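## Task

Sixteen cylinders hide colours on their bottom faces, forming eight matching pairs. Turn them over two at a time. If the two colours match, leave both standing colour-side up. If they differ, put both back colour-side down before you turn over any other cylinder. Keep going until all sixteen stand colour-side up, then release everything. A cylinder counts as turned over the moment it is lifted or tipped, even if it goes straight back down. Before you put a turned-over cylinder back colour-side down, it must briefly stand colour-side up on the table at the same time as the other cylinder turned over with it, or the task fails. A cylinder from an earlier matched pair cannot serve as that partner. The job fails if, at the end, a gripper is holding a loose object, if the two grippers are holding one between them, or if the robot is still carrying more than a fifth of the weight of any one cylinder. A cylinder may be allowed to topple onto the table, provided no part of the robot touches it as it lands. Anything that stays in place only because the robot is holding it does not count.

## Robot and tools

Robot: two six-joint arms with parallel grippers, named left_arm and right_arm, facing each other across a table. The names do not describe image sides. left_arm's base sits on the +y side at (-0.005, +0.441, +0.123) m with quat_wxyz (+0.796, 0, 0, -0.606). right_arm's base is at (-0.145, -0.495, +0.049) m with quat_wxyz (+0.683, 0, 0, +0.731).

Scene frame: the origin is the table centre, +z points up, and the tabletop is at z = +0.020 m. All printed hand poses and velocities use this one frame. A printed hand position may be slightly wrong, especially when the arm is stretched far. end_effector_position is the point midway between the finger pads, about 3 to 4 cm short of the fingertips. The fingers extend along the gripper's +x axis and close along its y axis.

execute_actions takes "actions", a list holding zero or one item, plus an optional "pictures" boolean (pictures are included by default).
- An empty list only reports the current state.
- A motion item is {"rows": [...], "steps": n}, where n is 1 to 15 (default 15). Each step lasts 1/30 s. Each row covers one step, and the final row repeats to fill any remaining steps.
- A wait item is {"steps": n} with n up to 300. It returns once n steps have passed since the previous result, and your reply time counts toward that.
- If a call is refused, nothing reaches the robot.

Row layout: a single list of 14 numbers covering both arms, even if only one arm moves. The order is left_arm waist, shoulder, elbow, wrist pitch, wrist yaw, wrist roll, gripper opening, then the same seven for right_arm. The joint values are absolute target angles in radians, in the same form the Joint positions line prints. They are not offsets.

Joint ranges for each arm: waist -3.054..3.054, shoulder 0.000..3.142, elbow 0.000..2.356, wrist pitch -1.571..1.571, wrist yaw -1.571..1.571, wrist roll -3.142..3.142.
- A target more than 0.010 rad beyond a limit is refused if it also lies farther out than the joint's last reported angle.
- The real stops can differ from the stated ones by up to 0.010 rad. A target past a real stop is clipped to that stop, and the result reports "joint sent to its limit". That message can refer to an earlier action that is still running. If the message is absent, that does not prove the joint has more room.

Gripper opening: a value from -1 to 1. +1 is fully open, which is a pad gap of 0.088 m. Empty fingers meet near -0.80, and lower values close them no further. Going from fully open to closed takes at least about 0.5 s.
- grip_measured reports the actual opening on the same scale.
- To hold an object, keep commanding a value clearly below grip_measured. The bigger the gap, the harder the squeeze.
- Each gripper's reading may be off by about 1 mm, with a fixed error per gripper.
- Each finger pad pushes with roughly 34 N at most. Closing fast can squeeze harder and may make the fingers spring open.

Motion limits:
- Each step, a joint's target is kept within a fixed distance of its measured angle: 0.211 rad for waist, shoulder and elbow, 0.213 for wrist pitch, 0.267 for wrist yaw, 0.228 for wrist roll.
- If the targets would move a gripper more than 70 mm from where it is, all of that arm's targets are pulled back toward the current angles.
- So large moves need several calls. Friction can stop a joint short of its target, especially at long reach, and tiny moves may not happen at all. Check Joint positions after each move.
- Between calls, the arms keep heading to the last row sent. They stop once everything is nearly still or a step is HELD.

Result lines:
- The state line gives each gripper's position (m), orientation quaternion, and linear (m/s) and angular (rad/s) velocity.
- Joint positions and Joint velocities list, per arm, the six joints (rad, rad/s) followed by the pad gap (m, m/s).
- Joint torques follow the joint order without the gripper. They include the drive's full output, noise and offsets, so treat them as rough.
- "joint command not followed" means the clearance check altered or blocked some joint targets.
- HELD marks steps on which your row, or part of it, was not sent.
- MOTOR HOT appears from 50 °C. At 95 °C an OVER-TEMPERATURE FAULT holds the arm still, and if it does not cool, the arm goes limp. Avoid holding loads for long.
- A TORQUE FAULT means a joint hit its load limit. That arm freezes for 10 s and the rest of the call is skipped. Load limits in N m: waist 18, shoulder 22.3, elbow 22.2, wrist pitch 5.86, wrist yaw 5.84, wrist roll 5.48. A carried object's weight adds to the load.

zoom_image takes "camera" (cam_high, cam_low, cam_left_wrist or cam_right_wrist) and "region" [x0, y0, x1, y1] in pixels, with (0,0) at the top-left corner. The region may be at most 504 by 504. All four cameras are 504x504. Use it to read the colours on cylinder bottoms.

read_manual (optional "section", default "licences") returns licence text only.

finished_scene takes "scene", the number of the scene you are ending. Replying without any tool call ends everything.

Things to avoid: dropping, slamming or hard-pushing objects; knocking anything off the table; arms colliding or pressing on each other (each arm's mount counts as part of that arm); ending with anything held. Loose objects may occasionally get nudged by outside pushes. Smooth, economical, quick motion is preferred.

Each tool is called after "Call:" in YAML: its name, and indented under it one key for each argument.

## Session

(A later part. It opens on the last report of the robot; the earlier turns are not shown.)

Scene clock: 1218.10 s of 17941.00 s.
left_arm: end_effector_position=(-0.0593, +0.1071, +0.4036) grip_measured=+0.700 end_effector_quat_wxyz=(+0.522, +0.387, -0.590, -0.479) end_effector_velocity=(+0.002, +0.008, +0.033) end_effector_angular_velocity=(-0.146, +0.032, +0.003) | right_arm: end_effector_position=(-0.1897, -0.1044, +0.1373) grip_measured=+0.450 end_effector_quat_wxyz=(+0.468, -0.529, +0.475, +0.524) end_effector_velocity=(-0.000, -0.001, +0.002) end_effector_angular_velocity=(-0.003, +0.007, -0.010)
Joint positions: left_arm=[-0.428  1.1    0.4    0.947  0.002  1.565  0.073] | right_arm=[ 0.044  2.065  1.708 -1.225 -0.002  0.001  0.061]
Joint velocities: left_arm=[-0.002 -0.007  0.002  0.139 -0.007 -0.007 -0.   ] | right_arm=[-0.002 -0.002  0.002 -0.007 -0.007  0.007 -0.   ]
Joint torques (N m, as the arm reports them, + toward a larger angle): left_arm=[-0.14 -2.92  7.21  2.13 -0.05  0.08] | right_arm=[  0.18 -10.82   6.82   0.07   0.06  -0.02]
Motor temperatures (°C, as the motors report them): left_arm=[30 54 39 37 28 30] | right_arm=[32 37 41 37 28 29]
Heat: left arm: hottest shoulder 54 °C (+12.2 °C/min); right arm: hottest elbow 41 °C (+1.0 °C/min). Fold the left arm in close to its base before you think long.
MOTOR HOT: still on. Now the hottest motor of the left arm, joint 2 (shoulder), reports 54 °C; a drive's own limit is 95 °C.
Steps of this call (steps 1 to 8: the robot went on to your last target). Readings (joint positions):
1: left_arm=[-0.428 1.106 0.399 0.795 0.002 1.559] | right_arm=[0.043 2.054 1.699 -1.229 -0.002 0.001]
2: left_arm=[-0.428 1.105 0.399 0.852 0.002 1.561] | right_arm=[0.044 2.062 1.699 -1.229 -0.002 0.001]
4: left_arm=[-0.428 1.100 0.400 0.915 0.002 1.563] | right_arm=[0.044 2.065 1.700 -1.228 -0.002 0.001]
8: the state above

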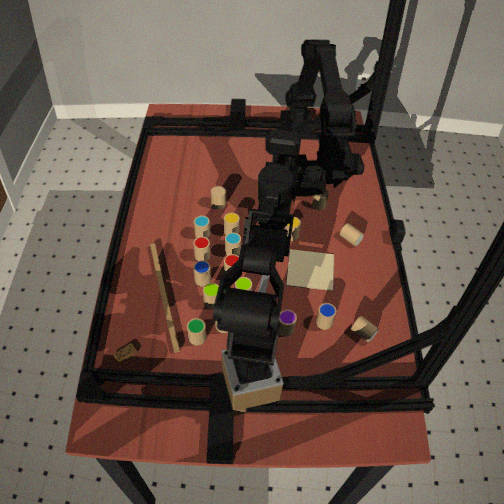

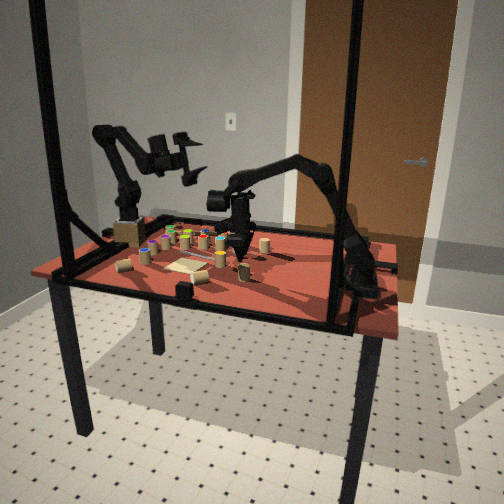

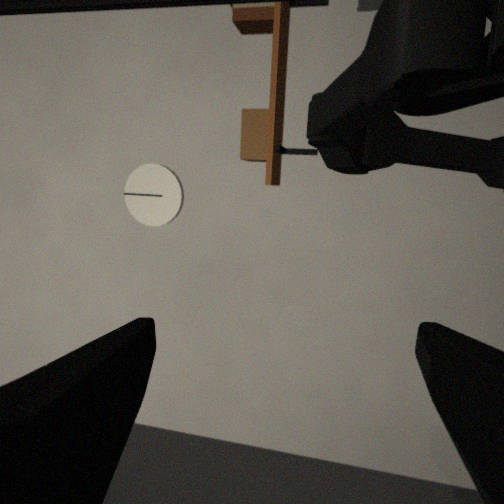

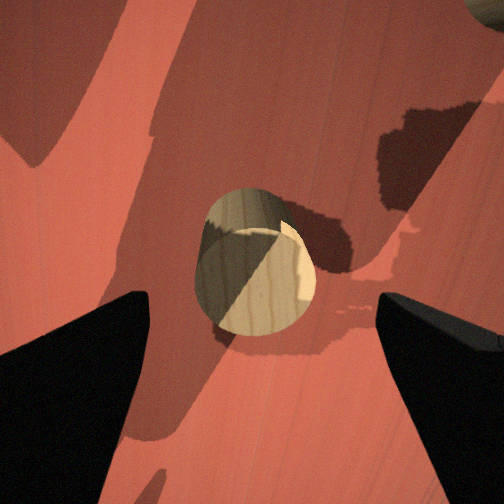

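Call:
execute_actions:
  actions:
    - {"rows":[[-0.43,1.2,0.3,0.96,0,1.571,0.7,0.046,2.066,1.68,-1.183,0,0,0.45],[-0.43,1.2,0.3,0.96,0,1.571,0.7,0.046,2.066,1.68,-1.183,0,0,0.45],[-0.43,1.2,0.3,0.96,0,1.571,0.7,0.046,2.073,1.645,-1.14,0,0,0.45],[-0.43,1.2,0.3,0.96,0,1.571,0.7,0.046,2.073,1.645,-1.14,0,0,0.45],[-0.43,1.2,0.3,0.96,0,1.571,0.7,0.046,2.081,1.61,-1.1,0,0,0.45],[-0.43,1.2,0.3,0.96,0,1.571,0.7,0.046,2.081,1.61,-1.1,0,0,0.45],[-0.43,1.2,0.3,0.96,0,1.571,0.7,0.046,2.09,1.575,-1.057,0,0,0.45],[-0.43,1.2,0.3,0.96,0,1.571,0.7,0.046,2.09,1.575,-1.057,0,0,0.45],[-0.43,1.2,0.3,0.96,0,1.571,0.7,0.046,2.097,1.54,-1.015,0,0,0.45]],"steps":14}
  pictures: false

Call:
execute_actions:
  actions:
    - {"rows":[[-0.43,1.2,0.3,0.96,0,1.571,0.7,0.046,2.097,1.54,-1.015,0,0,-0.4]],"steps":10}
  pictures: false

Call:
execute_actions:
  actions:
    - {"rows":[[-0.43,1.2,0.3,0.96,0,1.571,0.7,0.046,2.08,1.63,-1.12,0,0,-0.4],[-0.43,1.2,0.3,0.96,0,1.571,0.7,0.046,2.08,1.63,-1.12,0,0,-0.4],[-0.43,1.2,0.3,0.96,0,1.571,0.7,0.046,2.05,1.715,-1.225,0,0,-0.4],[-0.43,1.2,0.3,0.96,0,1.571,0.7,0.046,2.05,1.715,-1.225,0,0,-0.4],[-0.43,1.2,0.3,0.96,0,1.571,0.7,0.046,1.85,1.6,-1.2,0,0,-0.4],[-0.43,1.2,0.3,0.96,0,1.571,0.7,0.046,1.85,1.6,-1.2,0,0,-0.4],[-0.43,1.2,0.3,0.96,0,1.571,0.7,0.046,1.85,1.6,-1.2,0,0,-0.4],[-0.43,1.2,0.3,0.96,0,1.571,0.7,0.0,1.6,1.4,-1.1,0,0,-0.4],[-0.43,1.2,0.3,0.96,0,1.571,0.7,0.0,1.6,1.4,-1.1,0,0,-0.4],[-0.43,1.2,0.3,0.96,0,1.571,0.7,0.0,1.6,1.4,-1.1,0,0,-0.4],[-0.43,1.2,0.3,0.96,0,1.571,0.7,-0.216,1.15,1.0,-0.8,0,0,-0.4]],"steps":15}
  pictures: false

Call:
execute_actions:
  actions:
    - {"rows":[[-0.43,1.2,0.3,0.96,0,1.571,0.7,-0.216,1.15,0.9,0.3,0,0,-0.4]],"steps":15}
  pictures: false

Call:
execute_actions:
  actions:
    - {"rows":[[-0.43,1.3,0.34,0.96,0,1.571,0.7,-0.216,1.27,0.7,0.64,0,0,-0.4]],"steps":9}
  pictures: false

Call:
execute_actions:
  actions:
    - {"rows":[[-0.43,1.42,0.41,1.0,0,1.571,0.7,-0.216,1.39,0.75,0.633,0,0,-0.4]],"steps":11}
  pictures: false

Call:
execute_actions:
  actions:
    - {"rows":[[-0.43,1.51,0.48,1.03,0,1.571,0.7,-0.216,1.39,0.75,0.633,0,0,-0.4],[-0.43,1.51,0.48,1.03,0,1.571,0.7,-0.216,1.39,0.75,0.633,0,0,-0.4],[-0.43,1.57,0.54,1.03,0,1.571,0.7,-0.216,1.39,0.75,0.633,0,0,-0.4],[-0.43,1.57,0.54,1.03,0,1.571,0.7,-0.216,1.39,0.75,0.633,0,0,-0.4],[-0.43,1.63,0.605,1.025,0,1.571,0.7,-0.216,1.39,0.75,0.633,0,0,-0.4],[-0.43,1.63,0.605,1.025,0,1.571,0.7,-0.216,1.39,0.75,0.633,0,0,-0.4],[-0.43,1.695,0.674,1.021,0,1.571,0.7,-0.216,1.39,0.75,0.633,0,0,-0.4],[-0.43,1.695,0.674,1.021,0,1.571,0.7,-0.216,1.39,0.75,0.633,0,0,-0.4],[-0.43,1.76,0.748,1.015,0,1.571,0.7,-0.216,1.39,0.75,0.633,0,0,-0.4]],"steps":14}
  pictures: false

Call:
execute_actions:
  actions:
    - {"rows":[[-0.43,1.76,0.748,1.015,0,1.571,-0.4,-0.216,1.39,0.75,0.633,0,0,-0.4]],"steps":10}
  pictures: false

Call:
execute_actions:
  actions:
    - {"rows":[[-0.43,1.76,0.748,1.015,0,1.571,-0.4,-0.216,1.39,0.75,0.633,0,0,0.7],[-0.43,1.76,0.748,1.015,0,1.571,-0.4,-0.216,1.39,0.75,0.633,0,0,0.7],[-0.43,1.76,0.748,1.015,0,1.571,-0.4,-0.216,1.39,0.75,0.633,0,0,0.7],[-0.43,1.76,0.748,1.015,0,1.571,-0.4,-0.216,1.39,0.75,0.633,0,0,0.7],[-0.43,1.76,0.748,1.015,0,1.571,-0.4,-0.216,1.39,0.75,0.633,0,0,0.7],[-0.43,1.76,0.748,1.015,0,1.571,-0.4,-0.216,1.39,0.75,0.633,0,0,0.7],[-0.43,1.6,0.57,1.03,0,1.571,-0.4,-0.216,1.39,0.75,0.633,0,0,0.7],[-0.43,1.6,0.57,1.03,0,1.571,-0.4,-0.216,1.39,0.75,0.633,0,0,0.7],[-0.43,1.51,0.48,1.03,0,1.571,-0.4,-0.216,1.27,0.63,0.64,0,0,0.7],[-0.43,1.51,0.48,1.03,0,1.571,-0.4,-0.216,1.27,0.63,0.64,0,0,0.7],[-0.43,1.42,0.41,1.0,0,1.571,-0.4,-0.216,1.27,0.63,0.64,0,0,0.7]],"steps":13}
  pictures: false

Call:
execute_actions:
  actions:
    - {"rows":[[-0.97,1.3,0.7,-0.87,0,0,-0.4,-0.62,1.15,0.9,-1.27,0,0,0.45]],"steps":15}
  pictures: false

Call:
execute_actions:
  actions:
    - {"rows":[[-0.97,1.5,1.0,-1.02,0,0,-0.4,-0.62,1.3,1.1,-1.27,0,0,0.45],[-0.97,1.5,1.0,-1.02,0,0,-0.4,-0.62,1.3,1.1,-1.27,0,0,0.45],[-0.97,1.5,1.0,-1.02,0,0,-0.4,-0.62,1.3,1.1,-1.27,0,0,0.45],[-0.97,1.5,1.0,-1.02,0,0,-0.4,-0.62,1.3,1.1,-1.27,0,0,0.45],[-0.97,1.5,1.0,-1.02,0,0,-0.4,-0.62,1.3,1.1,-1.27,0,0,0.45],[-0.97,1.7,1.25,-1.02,0,0,-0.4,-0.62,1.6,1.4,-1.3,0,0,0.45],[-0.97,1.7,1.25,-1.02,0,0,-0.4,-0.62,1.6,1.4,-1.3,0,0,0.45],[-0.97,1.7,1.25,-1.02,0,0,-0.4,-0.62,1.6,1.4,-1.3,0,0,0.45],[-0.97,1.7,1.25,-1.02,0,0,-0.4,-0.62,1.6,1.4,-1.3,0,0,0.45],[-0.97,1.7,1.25,-1.02,0,0,-0.4,-0.62,1.6,1.4,-1.3,0,0,0.45],[-0.97,1.9,1.5,-1.02,0,0,-0.4,-0.62,1.85,1.7,-1.35,0,0,0.45]],"steps":15}
  pictures: false

Call:
execute_actions:
  actions:
    - {"rows":[[-0.97,2.05,1.56,-1.05,0,0,-0.4,-0.62,2.1,2.0,-1.43,0,0,0.45],[-0.97,2.05,1.56,-1.05,0,0,-0.4,-0.62,2.1,2.0,-1.43,0,0,0.45],[-0.97,2.05,1.56,-1.05,0,0,-0.4,-0.62,2.1,2.0,-1.43,0,0,0.45],[-0.97,2.05,1.56,-1.05,0,0,-0.4,-0.62,2.1,2.0,-1.43,0,0,0.45],[-0.97,2.086,1.532,-1.017,0,0,-0.4,-0.62,2.28,2.2,-1.43,0,0,0.45],[-0.97,2.086,1.532,-1.017,0,0,-0.4,-0.62,2.28,2.2,-1.43,0,0,0.45],[-0.97,2.086,1.532,-1.017,0,0,-0.4,-0.62,2.28,2.2,-1.43,0,0,0.45],[-0.97,2.086,1.532,-1.017,0,0,-0.4,-0.62,2.28,2.2,-1.43,0,0,0.45],[-0.97,2.086,1.532,-1.017,0,0,-0.4,-0.62,2.38,2.245,-1.427,0,0,0.45]],"steps":15}

Scene clock: 1249.07 s of 17941.00 s.
left_arm: end_effector_position=(-0.0600, +0.1036, +0.3301) grip_measured=+0.700 end_effector_quat_wxyz=(+0.474, +0.442, -0.551, -0.527) end_effector_velocity=(+0.000, +0.000, -0.000) end_effector_angular_velocity=(-0.001, +0.008, +0.004) | right_arm: end_effector_position=(-0.1896, -0.1051, +0.0891) grip_measured=+0.450 end_effector_quat_wxyz=(+0.472, -0.525, +0.471, +0.529) end_effector_velocity=(+0.001, -0.008, -0.037) end_effector_angular_velocity=(-0.037, +0.003, -0.010)
Joint positions: left_arm=[-0.429  1.201  0.298  0.959  0.002  1.567  0.073] | right_arm=[ 0.044  2.088  1.548 -1.026 -0.002  0.001  0.061]
Joint velocities: left_arm=[-0.002  0.002 -0.002  0.007 -0.007 -0.007 -0.   ] | right_arm=[-0.002  0.042 -0.09   0.095 -0.007  0.007 -0.   ]
Joint torques (N m, as the arm reports them, + toward a larger angle): left_arm=[-0.15 -3.34  6.96  2.04 -0.06  0.07] | right_arm=[ 0.21 -9.6   5.84  0.28  0.05 -0.02]
Motor temperatures (°C, as the motors report them): left_arm=[30 46 40 40 28 30] | right_arm=[32 44 41 35 28 29]
Heat: left arm: hottest shoulder 46 °C (+3.0 °C/min); right arm: hottest shoulder 44 °C (+4.1 °C/min).
MOTOR HOT: cleared. Now the hottest motor of the left arm, joint 2 (shoulder), reports 46 °C.
Steps of this call (steps 1 to 30: the robot went on to your last target; steps 31 to 100: nothing new was sent; then 27.17 s passed at rest; steps 101 to 114: all 14 steps of this action). Readings (joint positions):
101: left_arm=[-0.429 1.113 0.387 0.973 0.002 1.566] | right_arm=[0.044 2.065 1.706 -1.219 -0.002 0.001]
102: left_arm=[-0.429 1.129 0.372 0.981 0.002 1.566] | right_arm=[0.044 2.065 1.701 -1.206 -0.002 0.001]
104: left_arm=[-0.429 1.170 0.334 0.954 0.002 1.566] | right_arm=[0.044 2.065 1.682 -1.170 -0.002 0.001]
108: left_arm=[-0.429 1.202 0.298 0.954 0.002 1.567] | right_arm=[0.044 2.068 1.614 -1.093 -0.002 0.001]
114: the state above

Scene clock: 1249.40 s of 17941.00 s.
left_arm: end_effector_position=(-0.0600, +0.1036, +0.3300) grip_measured=+0.700 end_effector_quat_wxyz=(+0.474, +0.442, -0.550, -0.527) end_effector_velocity=(+0.000, +0.000, -0.002) end_effector_angular_velocity=(+0.008, +0.006, +0.004) | right_arm: end_effector_position=(-0.1896, -0.1039, +0.0882) grip_measured=+0.000 end_effector_quat_wxyz=(+0.474, -0.524, +0.469, +0.530) end_effector_velocity=(-0.000, -0.001, +0.001) end_effector_angular_velocity=(-0.003, +0.007, -0.010)
Joint positions: left_arm=[-0.429  1.201  0.298  0.959  0.002  1.567  0.073] | right_arm=[ 0.044  2.089  1.545 -1.016 -0.001  0.001  0.039]
Joint velocities: left_arm=[-0.002 -0.002 -0.002 -0.007 -0.007 -0.007  0.   ] | right_arm=[-0.002 -0.002  0.002 -0.007 -0.007  0.007 -0.   ]
Joint torques (N m, as the arm reports them, + toward a larger angle): left_arm=[-0.13 -3.29  6.97  2.06 -0.05  0.05] | right_arm=[ 0.16 -9.4   5.42  0.23 -0.02 -0.01]
Motor temperatures (°C, as the motors report them): left_arm=[30 46 40 40 28 30] | right_arm=[32 44 41 35 28 29]
Heat: left arm: hottest shoulder 46 °C (+3.0 °C/min); right arm: hottest shoulder 44 °C (+4.0 °C/min).
Steps of this call (steps 1 to 10: all 10 steps of this action). Readings (joint positions):
1: left_arm=[-0.429 1.201 0.298 0.959 0.002 1.567] | right_arm=[0.044 2.089 1.546 -1.023 -0.002 0.001]
2: left_arm=[-0.429 1.201 0.298 0.959 0.002 1.567] | right_arm=[0.044 2.089 1.545 -1.021 -0.002 0.001]
4: left_arm=[-0.429 1.201 0.298 0.959 0.002 1.567] | right_arm=[0.044 2.089 1.545 -1.017 -0.003 0.001]
8: left_arm=[-0.429 1.201 0.298 0.959 0.002 1.567] | right_arm=[0.044 2.089 1.545 -1.016 -0.001 0.001]
10: the state above

Scene clock: 1249.90 s of 17941.00 s.
left_arm: end_effector_position=(-0.0600, +0.1036, +0.3301) grip_measured=+0.700 end_effector_quat_wxyz=(+0.474, +0.442, -0.551, -0.527) end_effector_velocity=(+0.000, +0.000, -0.002) end_effector_angular_velocity=(+0.011, +0.021, +0.004) | right_arm: end_effector_position=(-0.1005, -0.1578, +0.2134) grip_measured=+0.000 end_effector_quat_wxyz=(+0.639, -0.353, +0.398, +0.556) end_effector_velocity=(+0.274, -0.382, +0.039) end_effector_angular_velocity=(+0.721, -0.189, -0.923)
Joint positions: left_arm=[-0.429  1.201  0.298  0.959  0.002  1.567  0.073] | right_arm=[-0.196  1.47   1.21  -0.861  0.01   0.     0.039]
Joint velocities: left_arm=[-0.002 -0.002 -0.002 -0.007 -0.007 -0.022  0.   ] | right_arm=[-0.901 -1.858 -1.785  0.667  0.095 -0.022 -0.   ]
Joint torques (N m, as the arm reports them, + toward a larger angle): left_arm=[-0.08 -3.29  6.95  2.05 -0.04  0.05] | right_arm=[ 3.5  -8.19  4.63  0.48 -0.38  0.02]
Motor temperatures (°C, as the motors report them): left_arm=[30 46 40 40 28 30] | right_arm=[32 44 41 35 28 29]
Heat: left arm: hottest shoulder 46 °C (+3.0 °C/min); right arm: hottest shoulder 44 °C (+4.0 °C/min).
Steps of this call (steps 1 to 15: all 15 steps of this action). Readings (joint positions):
1: left_arm=[-0.429 1.201 0.298 0.959 0.002 1.567] | right_arm=[0.044 2.090 1.559 -1.041 -0.001 0.001]
2: left_arm=[-0.429 1.201 0.298 0.959 0.002 1.567] | right_arm=[0.044 2.091 1.575 -1.072 -0.001 0.001]
4: left_arm=[-0.429 1.201 0.298 0.959 0.002 1.567] | right_arm=[0.044 2.091 1.632 -1.153 -0.001 0.001]
8: left_arm=[-0.429 1.201 0.298 0.959 0.002 1.567] | right_arm=[0.042 1.913 1.581 -1.164 -0.002 0.001]
15: the state above

Scene clock: 1250.40 s of 17941.00 s.
left_arm: end_effector_position=(-0.0600, +0.1036, +0.3301) grip_measured=+0.700 end_effector_quat_wxyz=(+0.474, +0.442, -0.551, -0.527) end_effector_velocity=(-0.002, +0.000, +0.000) end_effector_angular_velocity=(+0.006, +0.021, -0.011) | right_arm: end_effector_position=(-0.0883, -0.1162, +0.3562) grip_measured=+0.000 end_effector_quat_wxyz=(+0.756, -0.052, +0.061, +0.650) end_effector_velocity=(+0.008, +0.065, +0.421) end_effector_angular_velocity=(+1.931, -0.281, +0.009)
Joint positions: left_arm=[-0.429  1.201  0.298  0.959  0.002  1.567  0.073] | right_arm=[-0.217  1.164  0.908  0.096  0.002 -0.     0.039]
Joint velocities: left_arm=[-0.002 -0.002  0.002 -0.007  0.007 -0.022  0.   ] | right_arm=[ 0.002 -0.012 -0.002  1.941 -0.007  0.007 -0.   ]
Joint torques (N m, as the arm reports them, + toward a larger angle): left_arm=[-0.09 -3.27  6.94  2.05 -0.05  0.05] | right_arm=[ 0.03 -6.38  7.05  1.74 -0.09  0.03]
Motor temperatures (°C, as the motors report them): left_arm=[30 46 40 40 28 30] | right_arm=[32 44 41 35 28 29]
Heat: left arm: hottest shoulder 46 °C (+2.0 °C/min); right arm: hottest shoulder 44 °C (+4.1 °C/min).
Steps of this call (steps 1 to 15: all 15 steps of this action). Readings (joint positions):
1: left_arm=[-0.429 1.201 0.298 0.959 0.002 1.567] | right_arm=[-0.217 1.406 1.146 -0.818 0.011 0.000]
2: left_arm=[-0.429 1.201 0.298 0.959 0.002 1.567] | right_arm=[-0.223 1.342 1.078 -0.747 0.009 -0.000]
4: left_arm=[-0.429 1.201 0.298 0.959 0.002 1.567] | right_arm=[-0.220 1.236 0.977 -0.625 0.003 -0.000]
8: left_arm=[-0.429 1.201 0.298 0.959 0.002 1.567] | right_arm=[-0.217 1.171 0.917 -0.362 0.002 -0.000]
15: the state above

Scene clock: 1250.70 s of 17941.00 s.
left_arm: end_effector_position=(-0.0622, +0.0901, +0.3123) grip_measured=+0.700 end_effector_quat_wxyz=(+0.457, +0.459, -0.536, -0.541) end_effector_velocity=(-0.001, -0.003, +0.009) end_effector_angular_velocity=(-0.028, -0.003, -0.005) | right_arm: end_effector_position=(-0.0858, -0.0997, +0.3174) grip_measured=+0.000 end_effector_quat_wxyz=(+0.758, -0.002, +0.002, +0.652) end_effector_velocity=(-0.000, +0.001, +0.157) end_effector_angular_velocity=(+0.733, -0.132, +0.005)
Joint positions: left_arm=[-0.429  1.294  0.33   0.958  0.002  1.567  0.073] | right_arm=[-0.217  1.283  0.691  0.585  0.002 -0.     0.039]
Joint velocities: left_arm=[ 0.002 -0.002  0.017  0.007  0.007  0.007  0.   ] | right_arm=[-0.002  0.007 -0.017  0.769 -0.007 -0.022 -0.   ]
Joint torques (N m, as the arm reports them, + toward a larger angle): left_arm=[-0.1  -3.08  7.59  2.2  -0.04  0.05] | right_arm=[ 0.04 -6.87  8.71  2.06 -0.1   0.  ]
Motor temperatures (°C, as the motors report them): left_arm=[30 46 40 40 28 30] | right_arm=[32 44 41 36 28 29]
Heat: left arm: hottest shoulder 46 °C (+2.0 °C/min); right arm: hottest shoulder 44 °C (+4.1 °C/min).
Steps of this call (steps 1 to 9: all 9 steps of this action). Readings (joint positions):
1: left_arm=[-0.429 1.216 0.304 0.963 0.002 1.567] | right_arm=[-0.217 1.172 0.888 0.171 0.002 -0.000]
2: left_arm=[-0.429 1.239 0.315 0.965 0.002 1.567] | right_arm=[-0.217 1.176 0.859 0.239 0.002 -0.000]
4: left_arm=[-0.429 1.276 0.327 0.959 0.002 1.567] | right_arm=[-0.217 1.208 0.784 0.360 0.002 -0.000]
8: left_arm=[-0.429 1.294 0.329 0.957 0.002 1.567] | right_arm=[-0.217 1.282 0.694 0.558 0.002 -0.000]
9: the state above

Scene clock: 1251.07 s of 17941.00 s.
left_arm: end_effector_position=(-0.0657, +0.0679, +0.3082) grip_measured=+0.700 end_effector_quat_wxyz=(+0.455, +0.461, -0.534, -0.543) end_effector_velocity=(-0.000, -0.003, +0.006) end_effector_angular_velocity=(-0.011, +0.009, +0.005) | right_arm: end_effector_position=(-0.0826, -0.0782, +0.3107) grip_measured=+0.000 end_effector_quat_wxyz=(+0.758, -0.004, +0.005, +0.652) end_effector_velocity=(+0.002, -0.001, +0.011) end_effector_angular_velocity=(+0.052, -0.000, -0.010)
Joint positions: left_arm=[-0.429  1.414  0.401  0.997  0.002  1.567  0.073] | right_arm=[-0.217  1.385  0.743  0.63   0.002 -0.     0.039]
Joint velocities: left_arm=[-0.002 -0.002  0.017 -0.007 -0.007 -0.007  0.   ] | right_arm=[-0.002 -0.002 -0.002  0.051  0.007  0.007 -0.   ]
Joint torques (N m, as the arm reports them, + toward a larger angle): left_arm=[-0.14 -3.6   7.33  2.14 -0.05  0.06] | right_arm=[ 0.07 -5.63  8.09  1.61 -0.11  0.03]
Motor temperatures (°C, as the motors report them): left_arm=[30 46 40 41 28 30] | right_arm=[32 44 41 36 28 29]
Heat: left arm: hottest shoulder 46 °C (+2.0 °C/min); right arm: hottest shoulder 44 °C (+4.0 °C/min).
Steps of this call (steps 1 to 11: all 11 steps of this action). Readings (joint positions):
1: left_arm=[-0.429 1.313 0.340 0.969 0.002 1.567] | right_arm=[-0.217 1.295 0.699 0.608 0.002 -0.000]
2: left_arm=[-0.429 1.344 0.360 0.982 0.002 1.567] | right_arm=[-0.217 1.312 0.718 0.623 0.002 -0.000]
4: left_arm=[-0.429 1.390 0.391 0.988 0.002 1.567] | right_arm=[-0.217 1.348 0.742 0.627 0.002 -0.000]
8: left_arm=[-0.429 1.412 0.399 0.995 0.002 1.567] | right_arm=[-0.217 1.384 0.743 0.626 0.002 -0.000]
11: the state above

Scene clock: 1251.53 s of 17941.00 s.
left_arm: end_effector_position=(-0.0795, -0.0180, +0.3103) grip_measured=+0.700 end_effector_quat_wxyz=(+0.459, +0.457, -0.538, -0.540) end_effector_velocity=(-0.011, -0.025, -0.019) end_effector_angular_velocity=(+0.054, +0.014, -0.029) | right_arm: end_effector_position=(-0.0826, -0.0782, +0.3110) grip_measured=+0.000 end_effector_quat_wxyz=(+0.758, -0.004, +0.004, +0.652) end_effector_velocity=(+0.004, -0.001, -0.002) end_effector_angular_velocity=(-0.006, +0.008, -0.015)
Joint positions: left_arm=[-0.429  1.746  0.731  1.016  0.002  1.567  0.073] | right_arm=[-0.217  1.385  0.743  0.631  0.002 -0.     0.039]
Joint velocities: left_arm=[-0.007  0.11   0.095 -0.037  0.022 -0.022 -0.   ] | right_arm=[-0.007 -0.002 -0.002 -0.007  0.007  0.007 -0.   ]
Joint torques (N m, as the arm reports them, + toward a larger angle): left_arm=[-0.1  -6.03  7.4   1.99 -0.03  0.06] | right_arm=[ 0.05 -5.58  8.    1.58 -0.09  0.03]
Motor temperatures (°C, as the motors report them): left_arm=[30 46 40 41 28 30] | right_arm=[32 44 41 36 28 29]
Heat: left arm: hottest shoulder 46 °C (+2.0 °C/min); right arm: hottest shoulder 44 °C (+4.0 °C/min).
Steps of this call (steps 1 to 14: all 14 steps of this action). Readings (joint positions):
1: left_arm=[-0.429 1.428 0.411 1.005 0.002 1.567] | right_arm=[-0.217 1.385 0.743 0.631 0.002 -0.000]
2: left_arm=[-0.429 1.451 0.430 1.014 0.002 1.567] | right_arm=[-0.217 1.385 0.743 0.631 0.002 -0.000]
4: left_arm=[-0.429 1.512 0.486 1.021 0.002 1.567] | right_arm=[-0.217 1.385 0.743 0.631 0.002 -0.000]
8: left_arm=[-0.429 1.634 0.610 1.022 0.002 1.567] | right_arm=[-0.217 1.385 0.743 0.631 0.002 -0.000]
14: the state above

Scene clock: 1251.87 s of 17941.00 s.
left_arm: end_effector_position=(-0.0798, -0.0200, +0.3091) grip_measured=+0.029 end_effector_quat_wxyz=(+0.458, +0.458, -0.537, -0.540) end_effector_velocity=(+0.000, +0.001, -0.001) end_effector_angular_velocity=(+0.011, +0.021, +0.005) | right_arm: end_effector_position=(-0.0826, -0.0782, +0.3119) grip_measured=+0.000 end_effector_quat_wxyz=(+0.758, -0.002, +0.003, +0.652) end_effector_velocity=(-0.000, -0.001, +0.000) end_effector_angular_velocity=(-0.003, -0.007, +0.015)
Joint positions: left_arm=[-0.429  1.755  0.739  1.013  0.002  1.567  0.04 ] | right_arm=[-0.217  1.385  0.743  0.635  0.002 -0.     0.039]
Joint velocities: left_arm=[-0.002 -0.002 -0.002 -0.007 -0.007 -0.022 -0.   ] | right_arm=[-0.007 -0.007 -0.002 -0.007 -0.022 -0.007 -0.   ]
Joint torques (N m, as the arm reports them, + toward a larger angle): left_arm=[-0.12 -5.93  7.6   2.14 -0.04  0.06] | right_arm=[ 0.09 -5.53  7.98  1.32 -0.1   0.02]
Motor temperatures (°C, as the motors report them): left_arm=[30 46 40 41 28 30] | right_arm=[32 44 41 36 28 29]
Heat: left arm: hottest shoulder 46 °C (+2.0 °C/min); right arm: hottest shoulder 44 °C (+4.1 °C/min).
Steps of this call (steps 1 to 10: all 10 steps of this action). Readings (joint positions):
1: left_arm=[-0.429 1.749 0.734 1.016 0.002 1.567] | right_arm=[-0.217 1.385 0.743 0.631 0.002 -0.000]
2: left_arm=[-0.429 1.750 0.736 1.016 0.002 1.567] | right_arm=[-0.217 1.385 0.743 0.631 0.002 -0.000]
4: left_arm=[-0.429 1.752 0.738 1.016 0.002 1.567] | right_arm=[-0.217 1.385 0.743 0.631 0.002 -0.000]
8: left_arm=[-0.429 1.755 0.739 1.014 0.002 1.567] | right_arm=[-0.217 1.386 0.743 0.635 0.002 -0.000]
10: the state above

Scene clock: 1252.30 s of 17941.00 s.
left_arm: end_effector_position=(-0.0680, +0.0539, +0.3102) grip_measured=+0.029 end_effector_quat_wxyz=(+0.456, +0.459, -0.536, -0.542) end_effector_velocity=(+0.034, +0.185, +0.036) end_effector_angular_velocity=(-0.112, +0.025, +0.024) | right_arm: end_effector_position=(-0.0862, -0.1018, +0.3068) grip_measured=+0.695 end_effector_quat_wxyz=(+0.758, -0.002, +0.002, +0.652) end_effector_velocity=(-0.006, -0.053, +0.008) end_effector_angular_velocity=(+0.064, -0.017, +0.000)
Joint positions: left_arm=[-0.429  1.473  0.453  1.011  0.002  1.567  0.04 ] | right_arm=[-0.217  1.292  0.651  0.637  0.002 -0.     0.073]
Joint velocities: left_arm=[ 0.002 -0.838 -0.657 -0.066 -0.022 -0.007 -0.   ] | right_arm=[-0.007 -0.227 -0.183  0.022 -0.007 -0.007  0.002]
Joint torques (N m, as the arm reports them, + toward a larger angle): left_arm=[-0.1  -3.73  7.07  1.83 -0.05  0.05] | right_arm=[ 0.07 -6.1   6.58  1.54 -0.09  0.02]
Motor temperatures (°C, as the motors report them): left_arm=[30 46 40 41 28 30] | right_arm=[32 44 41 36 28 29]
Heat: left arm: hottest shoulder 46 °C (+2.0 °C/min); right arm: hottest shoulder 44 °C (+4.0 °C/min).
Steps of this call (steps 1 to 13: all 13 steps of this action). Readings (joint positions):
1: left_arm=[-0.429 1.755 0.739 1.013 0.002 1.567] | right_arm=[-0.217 1.385 0.743 0.635 0.002 -0.000]
2: left_arm=[-0.429 1.755 0.739 1.013 0.002 1.567] | right_arm=[-0.217 1.385 0.743 0.635 0.002 -0.000]
4: left_arm=[-0.429 1.755 0.739 1.013 0.002 1.567] | right_arm=[-0.217 1.386 0.743 0.635 0.002 -0.000]
8: left_arm=[-0.429 1.697 0.668 1.017 0.002 1.567] | right_arm=[-0.217 1.385 0.743 0.633 0.001 -0.000]
13: the state above

Scene clock: 1252.80 s of 17941.00 s.
left_arm: end_effector_position=(-0.2533, +0.1463, +0.3014) grip_measured=+0.030 end_effector_quat_wxyz=(+0.319, +0.321, -0.226, -0.863) end_effector_velocity=(+0.111, +0.138, -0.391) end_effector_angular_velocity=(+2.732, +0.183, +0.858) | right_arm: end_effector_position=(+0.0429, -0.1874, +0.2971) grip_measured=+0.451 end_effector_quat_wxyz=(+0.851, -0.108, +0.193, +0.476) end_effector_velocity=(-0.098, -0.156, -0.393) end_effector_angular_velocity=(-1.700, +1.026, +0.027)
Joint positions: left_arm=[-0.968  1.304  0.696  0.186  0.004  0.712  0.04 ] | right_arm=[-0.616  1.148  0.9   -0.197  0.003 -0.     0.061]
Joint velocities: left_arm=[-0.017 -0.007 -0.002 -1.971 -0.022 -2.088 -0.   ] | right_arm=[-0.002  0.012 -0.002 -1.971 -0.022 -0.022 -0.   ]
Joint torques (N m, as the arm reports them, + toward a larger angle): left_arm=[ 0.12 -4.78  8.04  2.14 -0.11 -0.26] | right_arm=[-0.2  -4.54  7.74  1.42 -0.12  0.03]
Motor temperatures (°C, as the motors report them): left_arm=[30 46 40 41 28 30] | right_arm=[32 44 41 36 28 29]
Heat: left arm: hottest shoulder 46 °C (+1.0 °C/min); right arm: hottest shoulder 44 °C (+4.1 °C/min).
Steps of this call (steps 1 to 15: all 15 steps of this action). Readings (joint positions):
1: left_arm=[-0.442 1.445 0.461 0.970 -0.008 1.539] | right_arm=[-0.228 1.279 0.662 0.603 -0.009 -0.000]
2: left_arm=[-0.474 1.428 0.488 0.919 -0.010 1.499] | right_arm=[-0.258 1.267 0.686 0.556 -0.011 -0.000]
4: left_arm=[-0.551 1.396 0.557 0.846 -0.010 1.416] | right_arm=[-0.335 1.242 0.747 0.480 -0.007 0.000]
8: left_arm=[-0.755 1.324 0.668 0.643 -0.008 1.187] | right_arm=[-0.537 1.174 0.867 0.264 0.001 0.000]
15: the state above

Scene clock: 1253.30 s of 17941.00 s.
left_arm: end_effector_position=(-0.2751, +0.1204, +0.2253) grip_measured=+0.030 end_effector_quat_wxyz=(+0.339, +0.526, +0.241, -0.742) end_effector_velocity=(+0.166, +0.198, -0.149) end_effector_angular_velocity=(+1.502, -1.216, +0.118) | right_arm: end_effector_position=(+0.0509, -0.1752, +0.2133) grip_measured=+0.450 end_effector_quat_wxyz=(+0.680, -0.307, +0.547, +0.380) end_effector_velocity=(-0.051, -0.087, -0.135) end_effector_angular_velocity=(-1.530, +0.939, +0.016)
Joint positions: left_arm=[-0.968  1.874  1.444 -0.805  0.005  0.014  0.04 ] | right_arm=[-0.617  1.789  1.613 -1.179  0.003 -0.     0.061]
Joint velocities: left_arm=[-0.002  0.53   0.657 -2.059 -0.007 -0.125 -0.   ] | right_arm=[-0.007  1.096  1.14  -1.839 -0.007 -0.022  0.   ]
Joint torques (N m, as the arm reports them, + toward a larger angle): left_arm=[-0.17 -9.11  7.57  0.38 -0.11 -0.27] | right_arm=[ -0.26 -10.49   6.97  -0.53  -0.12   0.02]
Motor temperatures (°C, as the motors report them): left_arm=[30 46 40 41 28 30] | right_arm=[32 44 41 36 28 29]
Heat: left arm: hottest shoulder 46 °C (+1.0 °C/min); right arm: hottest shoulder 44 °C (+4.0 °C/min).
Steps of this call (steps 1 to 15: all 15 steps of this action). Readings (joint positions):
1: left_arm=[-0.968 1.335 0.729 0.102 0.004 0.642] | right_arm=[-0.616 1.170 0.926 -0.281 0.003 -0.000]
2: left_arm=[-0.968 1.385 0.787 0.040 0.004 0.571] | right_arm=[-0.617 1.206 0.971 -0.343 0.003 -0.000]
4: left_arm=[-0.968 1.470 0.902 -0.084 0.004 0.432] | right_arm=[-0.617 1.267 1.051 -0.459 0.003 -0.000]
8: left_arm=[-0.968 1.610 1.113 -0.345 0.004 0.155] | right_arm=[-0.617 1.422 1.232 -0.730 0.003 -0.000]
15: the state above

Scene clock: 1253.80 s of 17941.00 s.
left_arm: end_effector_position=(-0.2563, +0.1429, +0.1589) grip_measured=+0.027 end_effector_quat_wxyz=(+0.295, +0.642, +0.299, -0.641) end_effector_velocity=(+0.000, +0.000, -0.001) end_effector_angular_velocity=(-0.007, -0.004, +0.005) | right_arm: end_effector_position=(+0.0948, -0.1035, +0.1416) grip_measured=+0.450 end_effector_quat_wxyz=(+0.616, -0.347, +0.617, +0.344) end_effector_velocity=(+0.002, +0.007, -0.059) end_effector_angular_velocity=(-0.091, +0.081, +0.005)
Joint positions: left_arm=[-0.968  2.088  1.529 -1.016  0.005  0.005  0.04 ] | right_arm=[-0.617  2.369  2.221 -1.425  0.003 -0.     0.061]
Joint velocities: left_arm=[-0.002 -0.002 -0.007  0.007 -0.007 -0.007  0.   ] | right_arm=[-0.002  0.164  0.051 -0.007 -0.022 -0.007 -0.   ]
Joint torques (N m, as the arm reports them, + toward a larger angle): left_arm=[-0.16 -8.64  6.41  0.39 -0.12 -0.22] | right_arm=[ -0.21 -12.37   8.32   0.    -0.1    0.01]
Motor temperatures (°C, as the motors report them): left_arm=[30 46 40 41 28 30] | right_arm=[32 44 41 36 28 29]
Heat: left arm: hottest shoulder 46 °C (+1.0 °C/min); right arm: hottest shoulder 44 °C (+4.1 °C/min).
Steps of this call (steps 1 to 15: all 15 steps of this action). Readings (joint positions):
1: left_arm=[-0.968 1.910 1.474 -0.887 0.005 0.011] | right_arm=[-0.617 1.840 1.664 -1.264 0.003 -0.000]
2: left_arm=[-0.968 1.942 1.503 -0.938 0.005 0.009] | right_arm=[-0.617 1.893 1.726 -1.323 0.003 -0.000]
4: left_arm=[-0.968 2.001 1.536 -0.991 0.005 0.007] | right_arm=[-0.617 1.998 1.853 -1.372 0.003 -0.000]
8: left_arm=[-0.968 2.077 1.532 -1.013 0.005 0.006] | right_arm=[-0.617 2.204 2.094 -1.411 0.003 -0.000]
15: the state above

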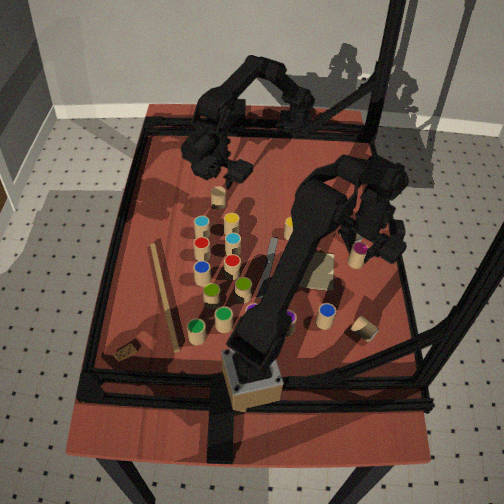

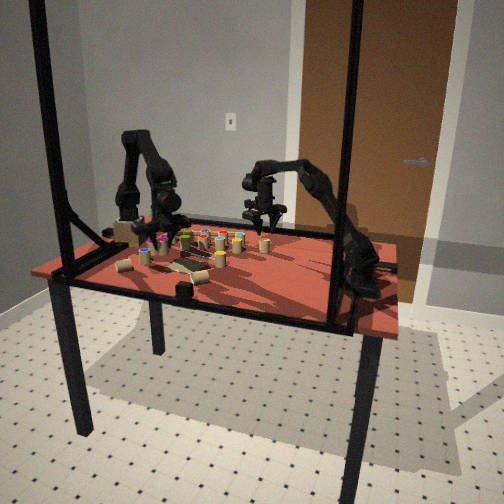

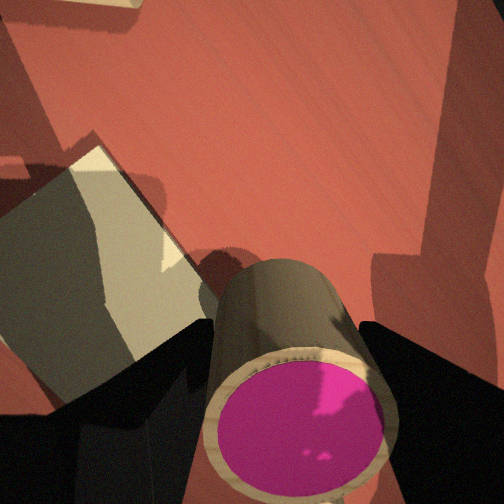

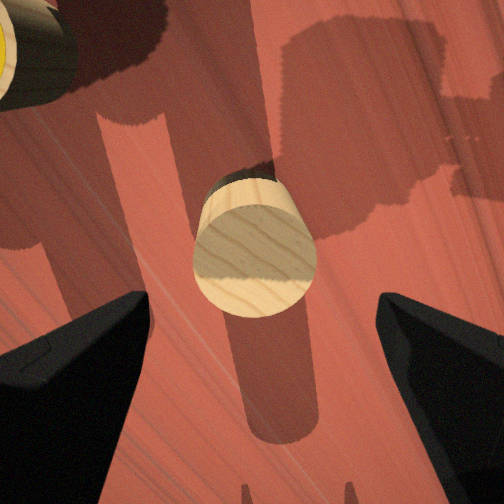

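Call:
execute_actions:
  actions:
    - {"rows":[[-0.97,2.11,1.505,-0.965,0,0,-0.4,-0.62,2.383,2.2,-1.385,0,0,0.45],[-0.97,2.11,1.505,-0.965,0,0,-0.4,-0.62,2.383,2.2,-1.385,0,0,0.45],[-0.97,2.135,1.478,-0.913,0,0,-0.4,-0.62,2.383,2.155,-1.34,0,0,0.45],[-0.97,2.135,1.478,-0.913,0,0,-0.4,-0.62,2.383,2.155,-1.34,0,0,0.45],[-0.97,2.16,1.452,-0.862,0,0,-0.4,-0.62,2.385,2.11,-1.295,0,0,0.45],[-0.97,2.16,1.452,-0.862,0,0,-0.4,-0.62,2.385,2.11,-1.295,0,0,0.45],[-0.97,2.185,1.425,-0.81,0,0,-0.4,-0.62,2.39,2.065,-1.247,0,0,0.45],[-0.97,2.185,1.425,-0.81,0,0,-0.4,-0.62,2.39,2.065,-1.247,0,0,0.45],[-0.97,2.211,1.401,-0.761,0,0,-0.4,-0.62,2.398,2.02,-1.2,0,0,0.45],[-0.97,2.211,1.401,-0.761,0,0,-0.4,-0.62,2.398,2.02,-1.2,0,0,0.45],[-0.97,2.226,1.392,-0.737,0,0,-0.4,-0.62,2.398,2.02,-1.2,0,0,0.45],[-0.97,2.226,1.392,-0.737,0,0,-0.4,-0.62,2.398,2.02,-1.2,0,0,0.45],[-0.97,2.239,1.387,-0.719,0,0,-0.4,-0.62,2.398,2.02,-1.2,0,0,0.45]],"steps":15}
  pictures: false

Call:
execute_actions:
  actions:
    - {"steps":8}

Scene clock: 1261.73 s of 17941.00 s.
left_arm: end_effector_position=(-0.2561, +0.1433, +0.0783) grip_measured=+0.019 end_effector_quat_wxyz=(+0.295, +0.643, +0.299, -0.640) end_effector_velocity=(-0.021, -0.025, -0.007) end_effector_angular_velocity=(-0.126, +0.097, -0.010) | right_arm: end_effector_position=(+0.0969, -0.1004, +0.0842) grip_measured=+0.450 end_effector_quat_wxyz=(+0.618, -0.346, +0.616, +0.345) end_effector_velocity=(-0.001, -0.002, -0.022) end_effector_angular_velocity=(+0.001, +0.025, -0.015)
Joint positions: left_arm=[-0.968  2.223  1.395 -0.748  0.004  0.005  0.04 ] | right_arm=[-0.618  2.389  2.028 -1.208  0.003 -0.     0.061]
Joint velocities: left_arm=[-0.002  0.007 -0.017  0.183 -0.007  0.007  0.   ] | right_arm=[-0.007  0.012 -0.066  0.066 -0.022  0.007 -0.   ]
Joint torques (N m, as the arm reports them, + toward a larger angle): left_arm=[-0.16 -7.2   4.73  1.46 -0.11 -0.22] | right_arm=[ -0.27 -11.48   5.83   0.25  -0.11   0.01]
Motor temperatures (°C, as the motors report them): left_arm=[30 48 40 39 28 30] | right_arm=[32 45 41 36 28 29]
Heat: left arm: hottest shoulder 48 °C (-1.0 °C/min); right arm: hottest shoulder 45 °C (+4.1 °C/min).
Steps of this call (steps 1 to 30: the robot went on to your last target; steps 31 to 223: nothing new was sent; steps 224 to 238: all 15 steps of this action). Readings (joint positions):
224: left_arm=[-0.968 2.089 1.526 -1.008 0.004 0.005] | right_arm=[-0.618 2.374 2.234 -1.420 0.003 -0.000]
225: left_arm=[-0.968 2.090 1.522 -0.992 0.004 0.005] | right_arm=[-0.618 2.374 2.228 -1.408 0.003 -0.000]
227: left_arm=[-0.968 2.101 1.507 -0.948 0.004 0.005] | right_arm=[-0.618 2.374 2.200 -1.370 0.003 -0.000]
231: left_arm=[-0.968 2.149 1.457 -0.854 0.004 0.005] | right_arm=[-0.618 2.374 2.112 -1.288 0.003 -0.000]
238: the state above

Scene clock: 1262.00 s of 17941.00 s.
left_arm: end_effector_position=(-0.2587, +0.1401, +0.0781) grip_measured=+0.019 end_effector_quat_wxyz=(+0.298, +0.637, +0.297, -0.646) end_effector_velocity=(+0.004, +0.001, -0.001) end_effector_angular_velocity=(-0.005, -0.025, +0.005) | right_arm: end_effector_position=(+0.0974, -0.0996, +0.0837) grip_measured=+0.450 end_effector_quat_wxyz=(+0.619, -0.345, +0.615, +0.346) end_effector_velocity=(-0.003, +0.004, +0.003) end_effector_angular_velocity=(+0.022, +0.012, +0.025)
Joint positions: left_arm=[-0.968  2.224  1.394 -0.728  0.004  0.005  0.04 ] | right_arm=[-0.618  2.389  2.026 -1.202  0.003 -0.     0.061]
Joint velocities: left_arm=[-0.002  0.002 -0.002 -0.007 -0.022 -0.007 -0.   ] | right_arm=[ 0.002 -0.007 -0.002  0.007 -0.022 -0.022 -0.   ]
Joint torques (N m, as the arm reports them, + toward a larger angle): left_arm=[-0.19 -7.03  4.44  1.11 -0.11 -0.22] | right_arm=[ -0.32 -11.24   5.64   0.25  -0.09   0.03]
Motor temperatures (°C, as the motors report them): left_arm=[30 48 40 39 28 30] | right_arm=[32 45 41 36 28 29]
Heat: left arm: hottest shoulder 48 °C (-1.0 °C/min); right arm: hottest shoulder 45 °C (+4.0 °C/min).
Steps of this call (steps 1 to 8: the robot went on to your last target). Readings (joint positions):
1: left_arm=[-0.968 2.224 1.394 -0.737 0.004 0.005] | right_arm=[-0.618 2.389 2.026 -1.206 0.003 -0.000]
2: left_arm=[-0.968 2.224 1.394 -0.729 0.004 0.005] | right_arm=[-0.618 2.389 2.026 -1.205 0.003 -0.000]
4: left_arm=[-0.968 2.224 1.394 -0.728 0.004 0.005] | right_arm=[-0.618 2.389 2.026 -1.202 0.003 -0.000]
8: the state above

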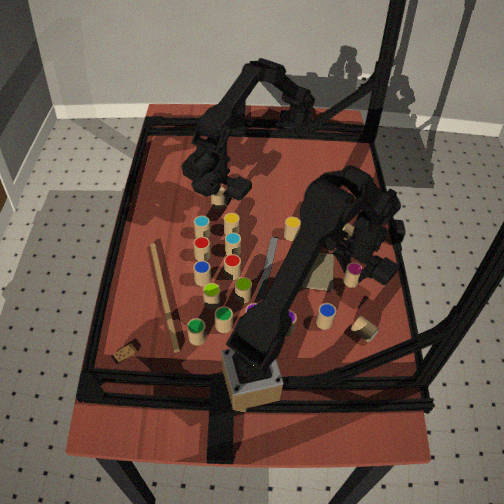

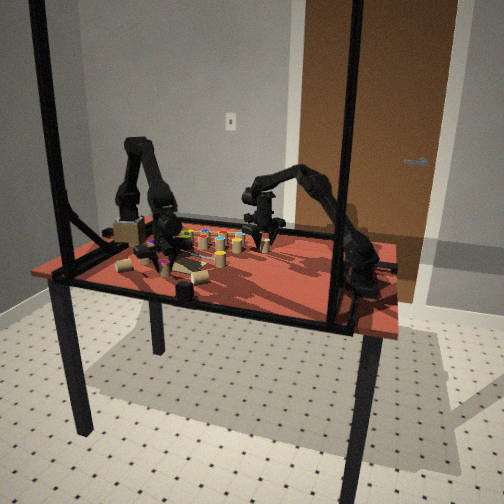

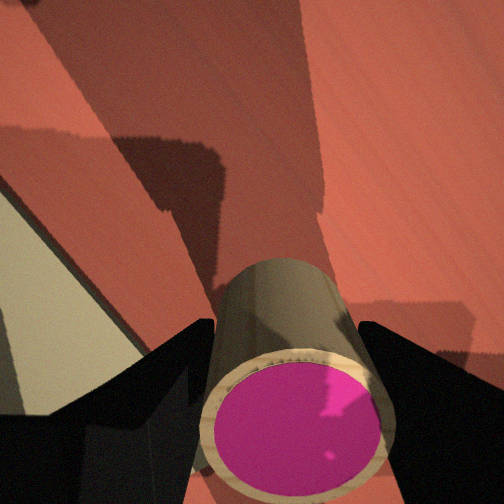

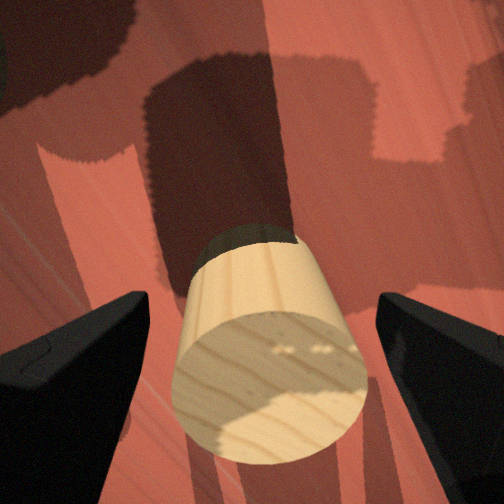

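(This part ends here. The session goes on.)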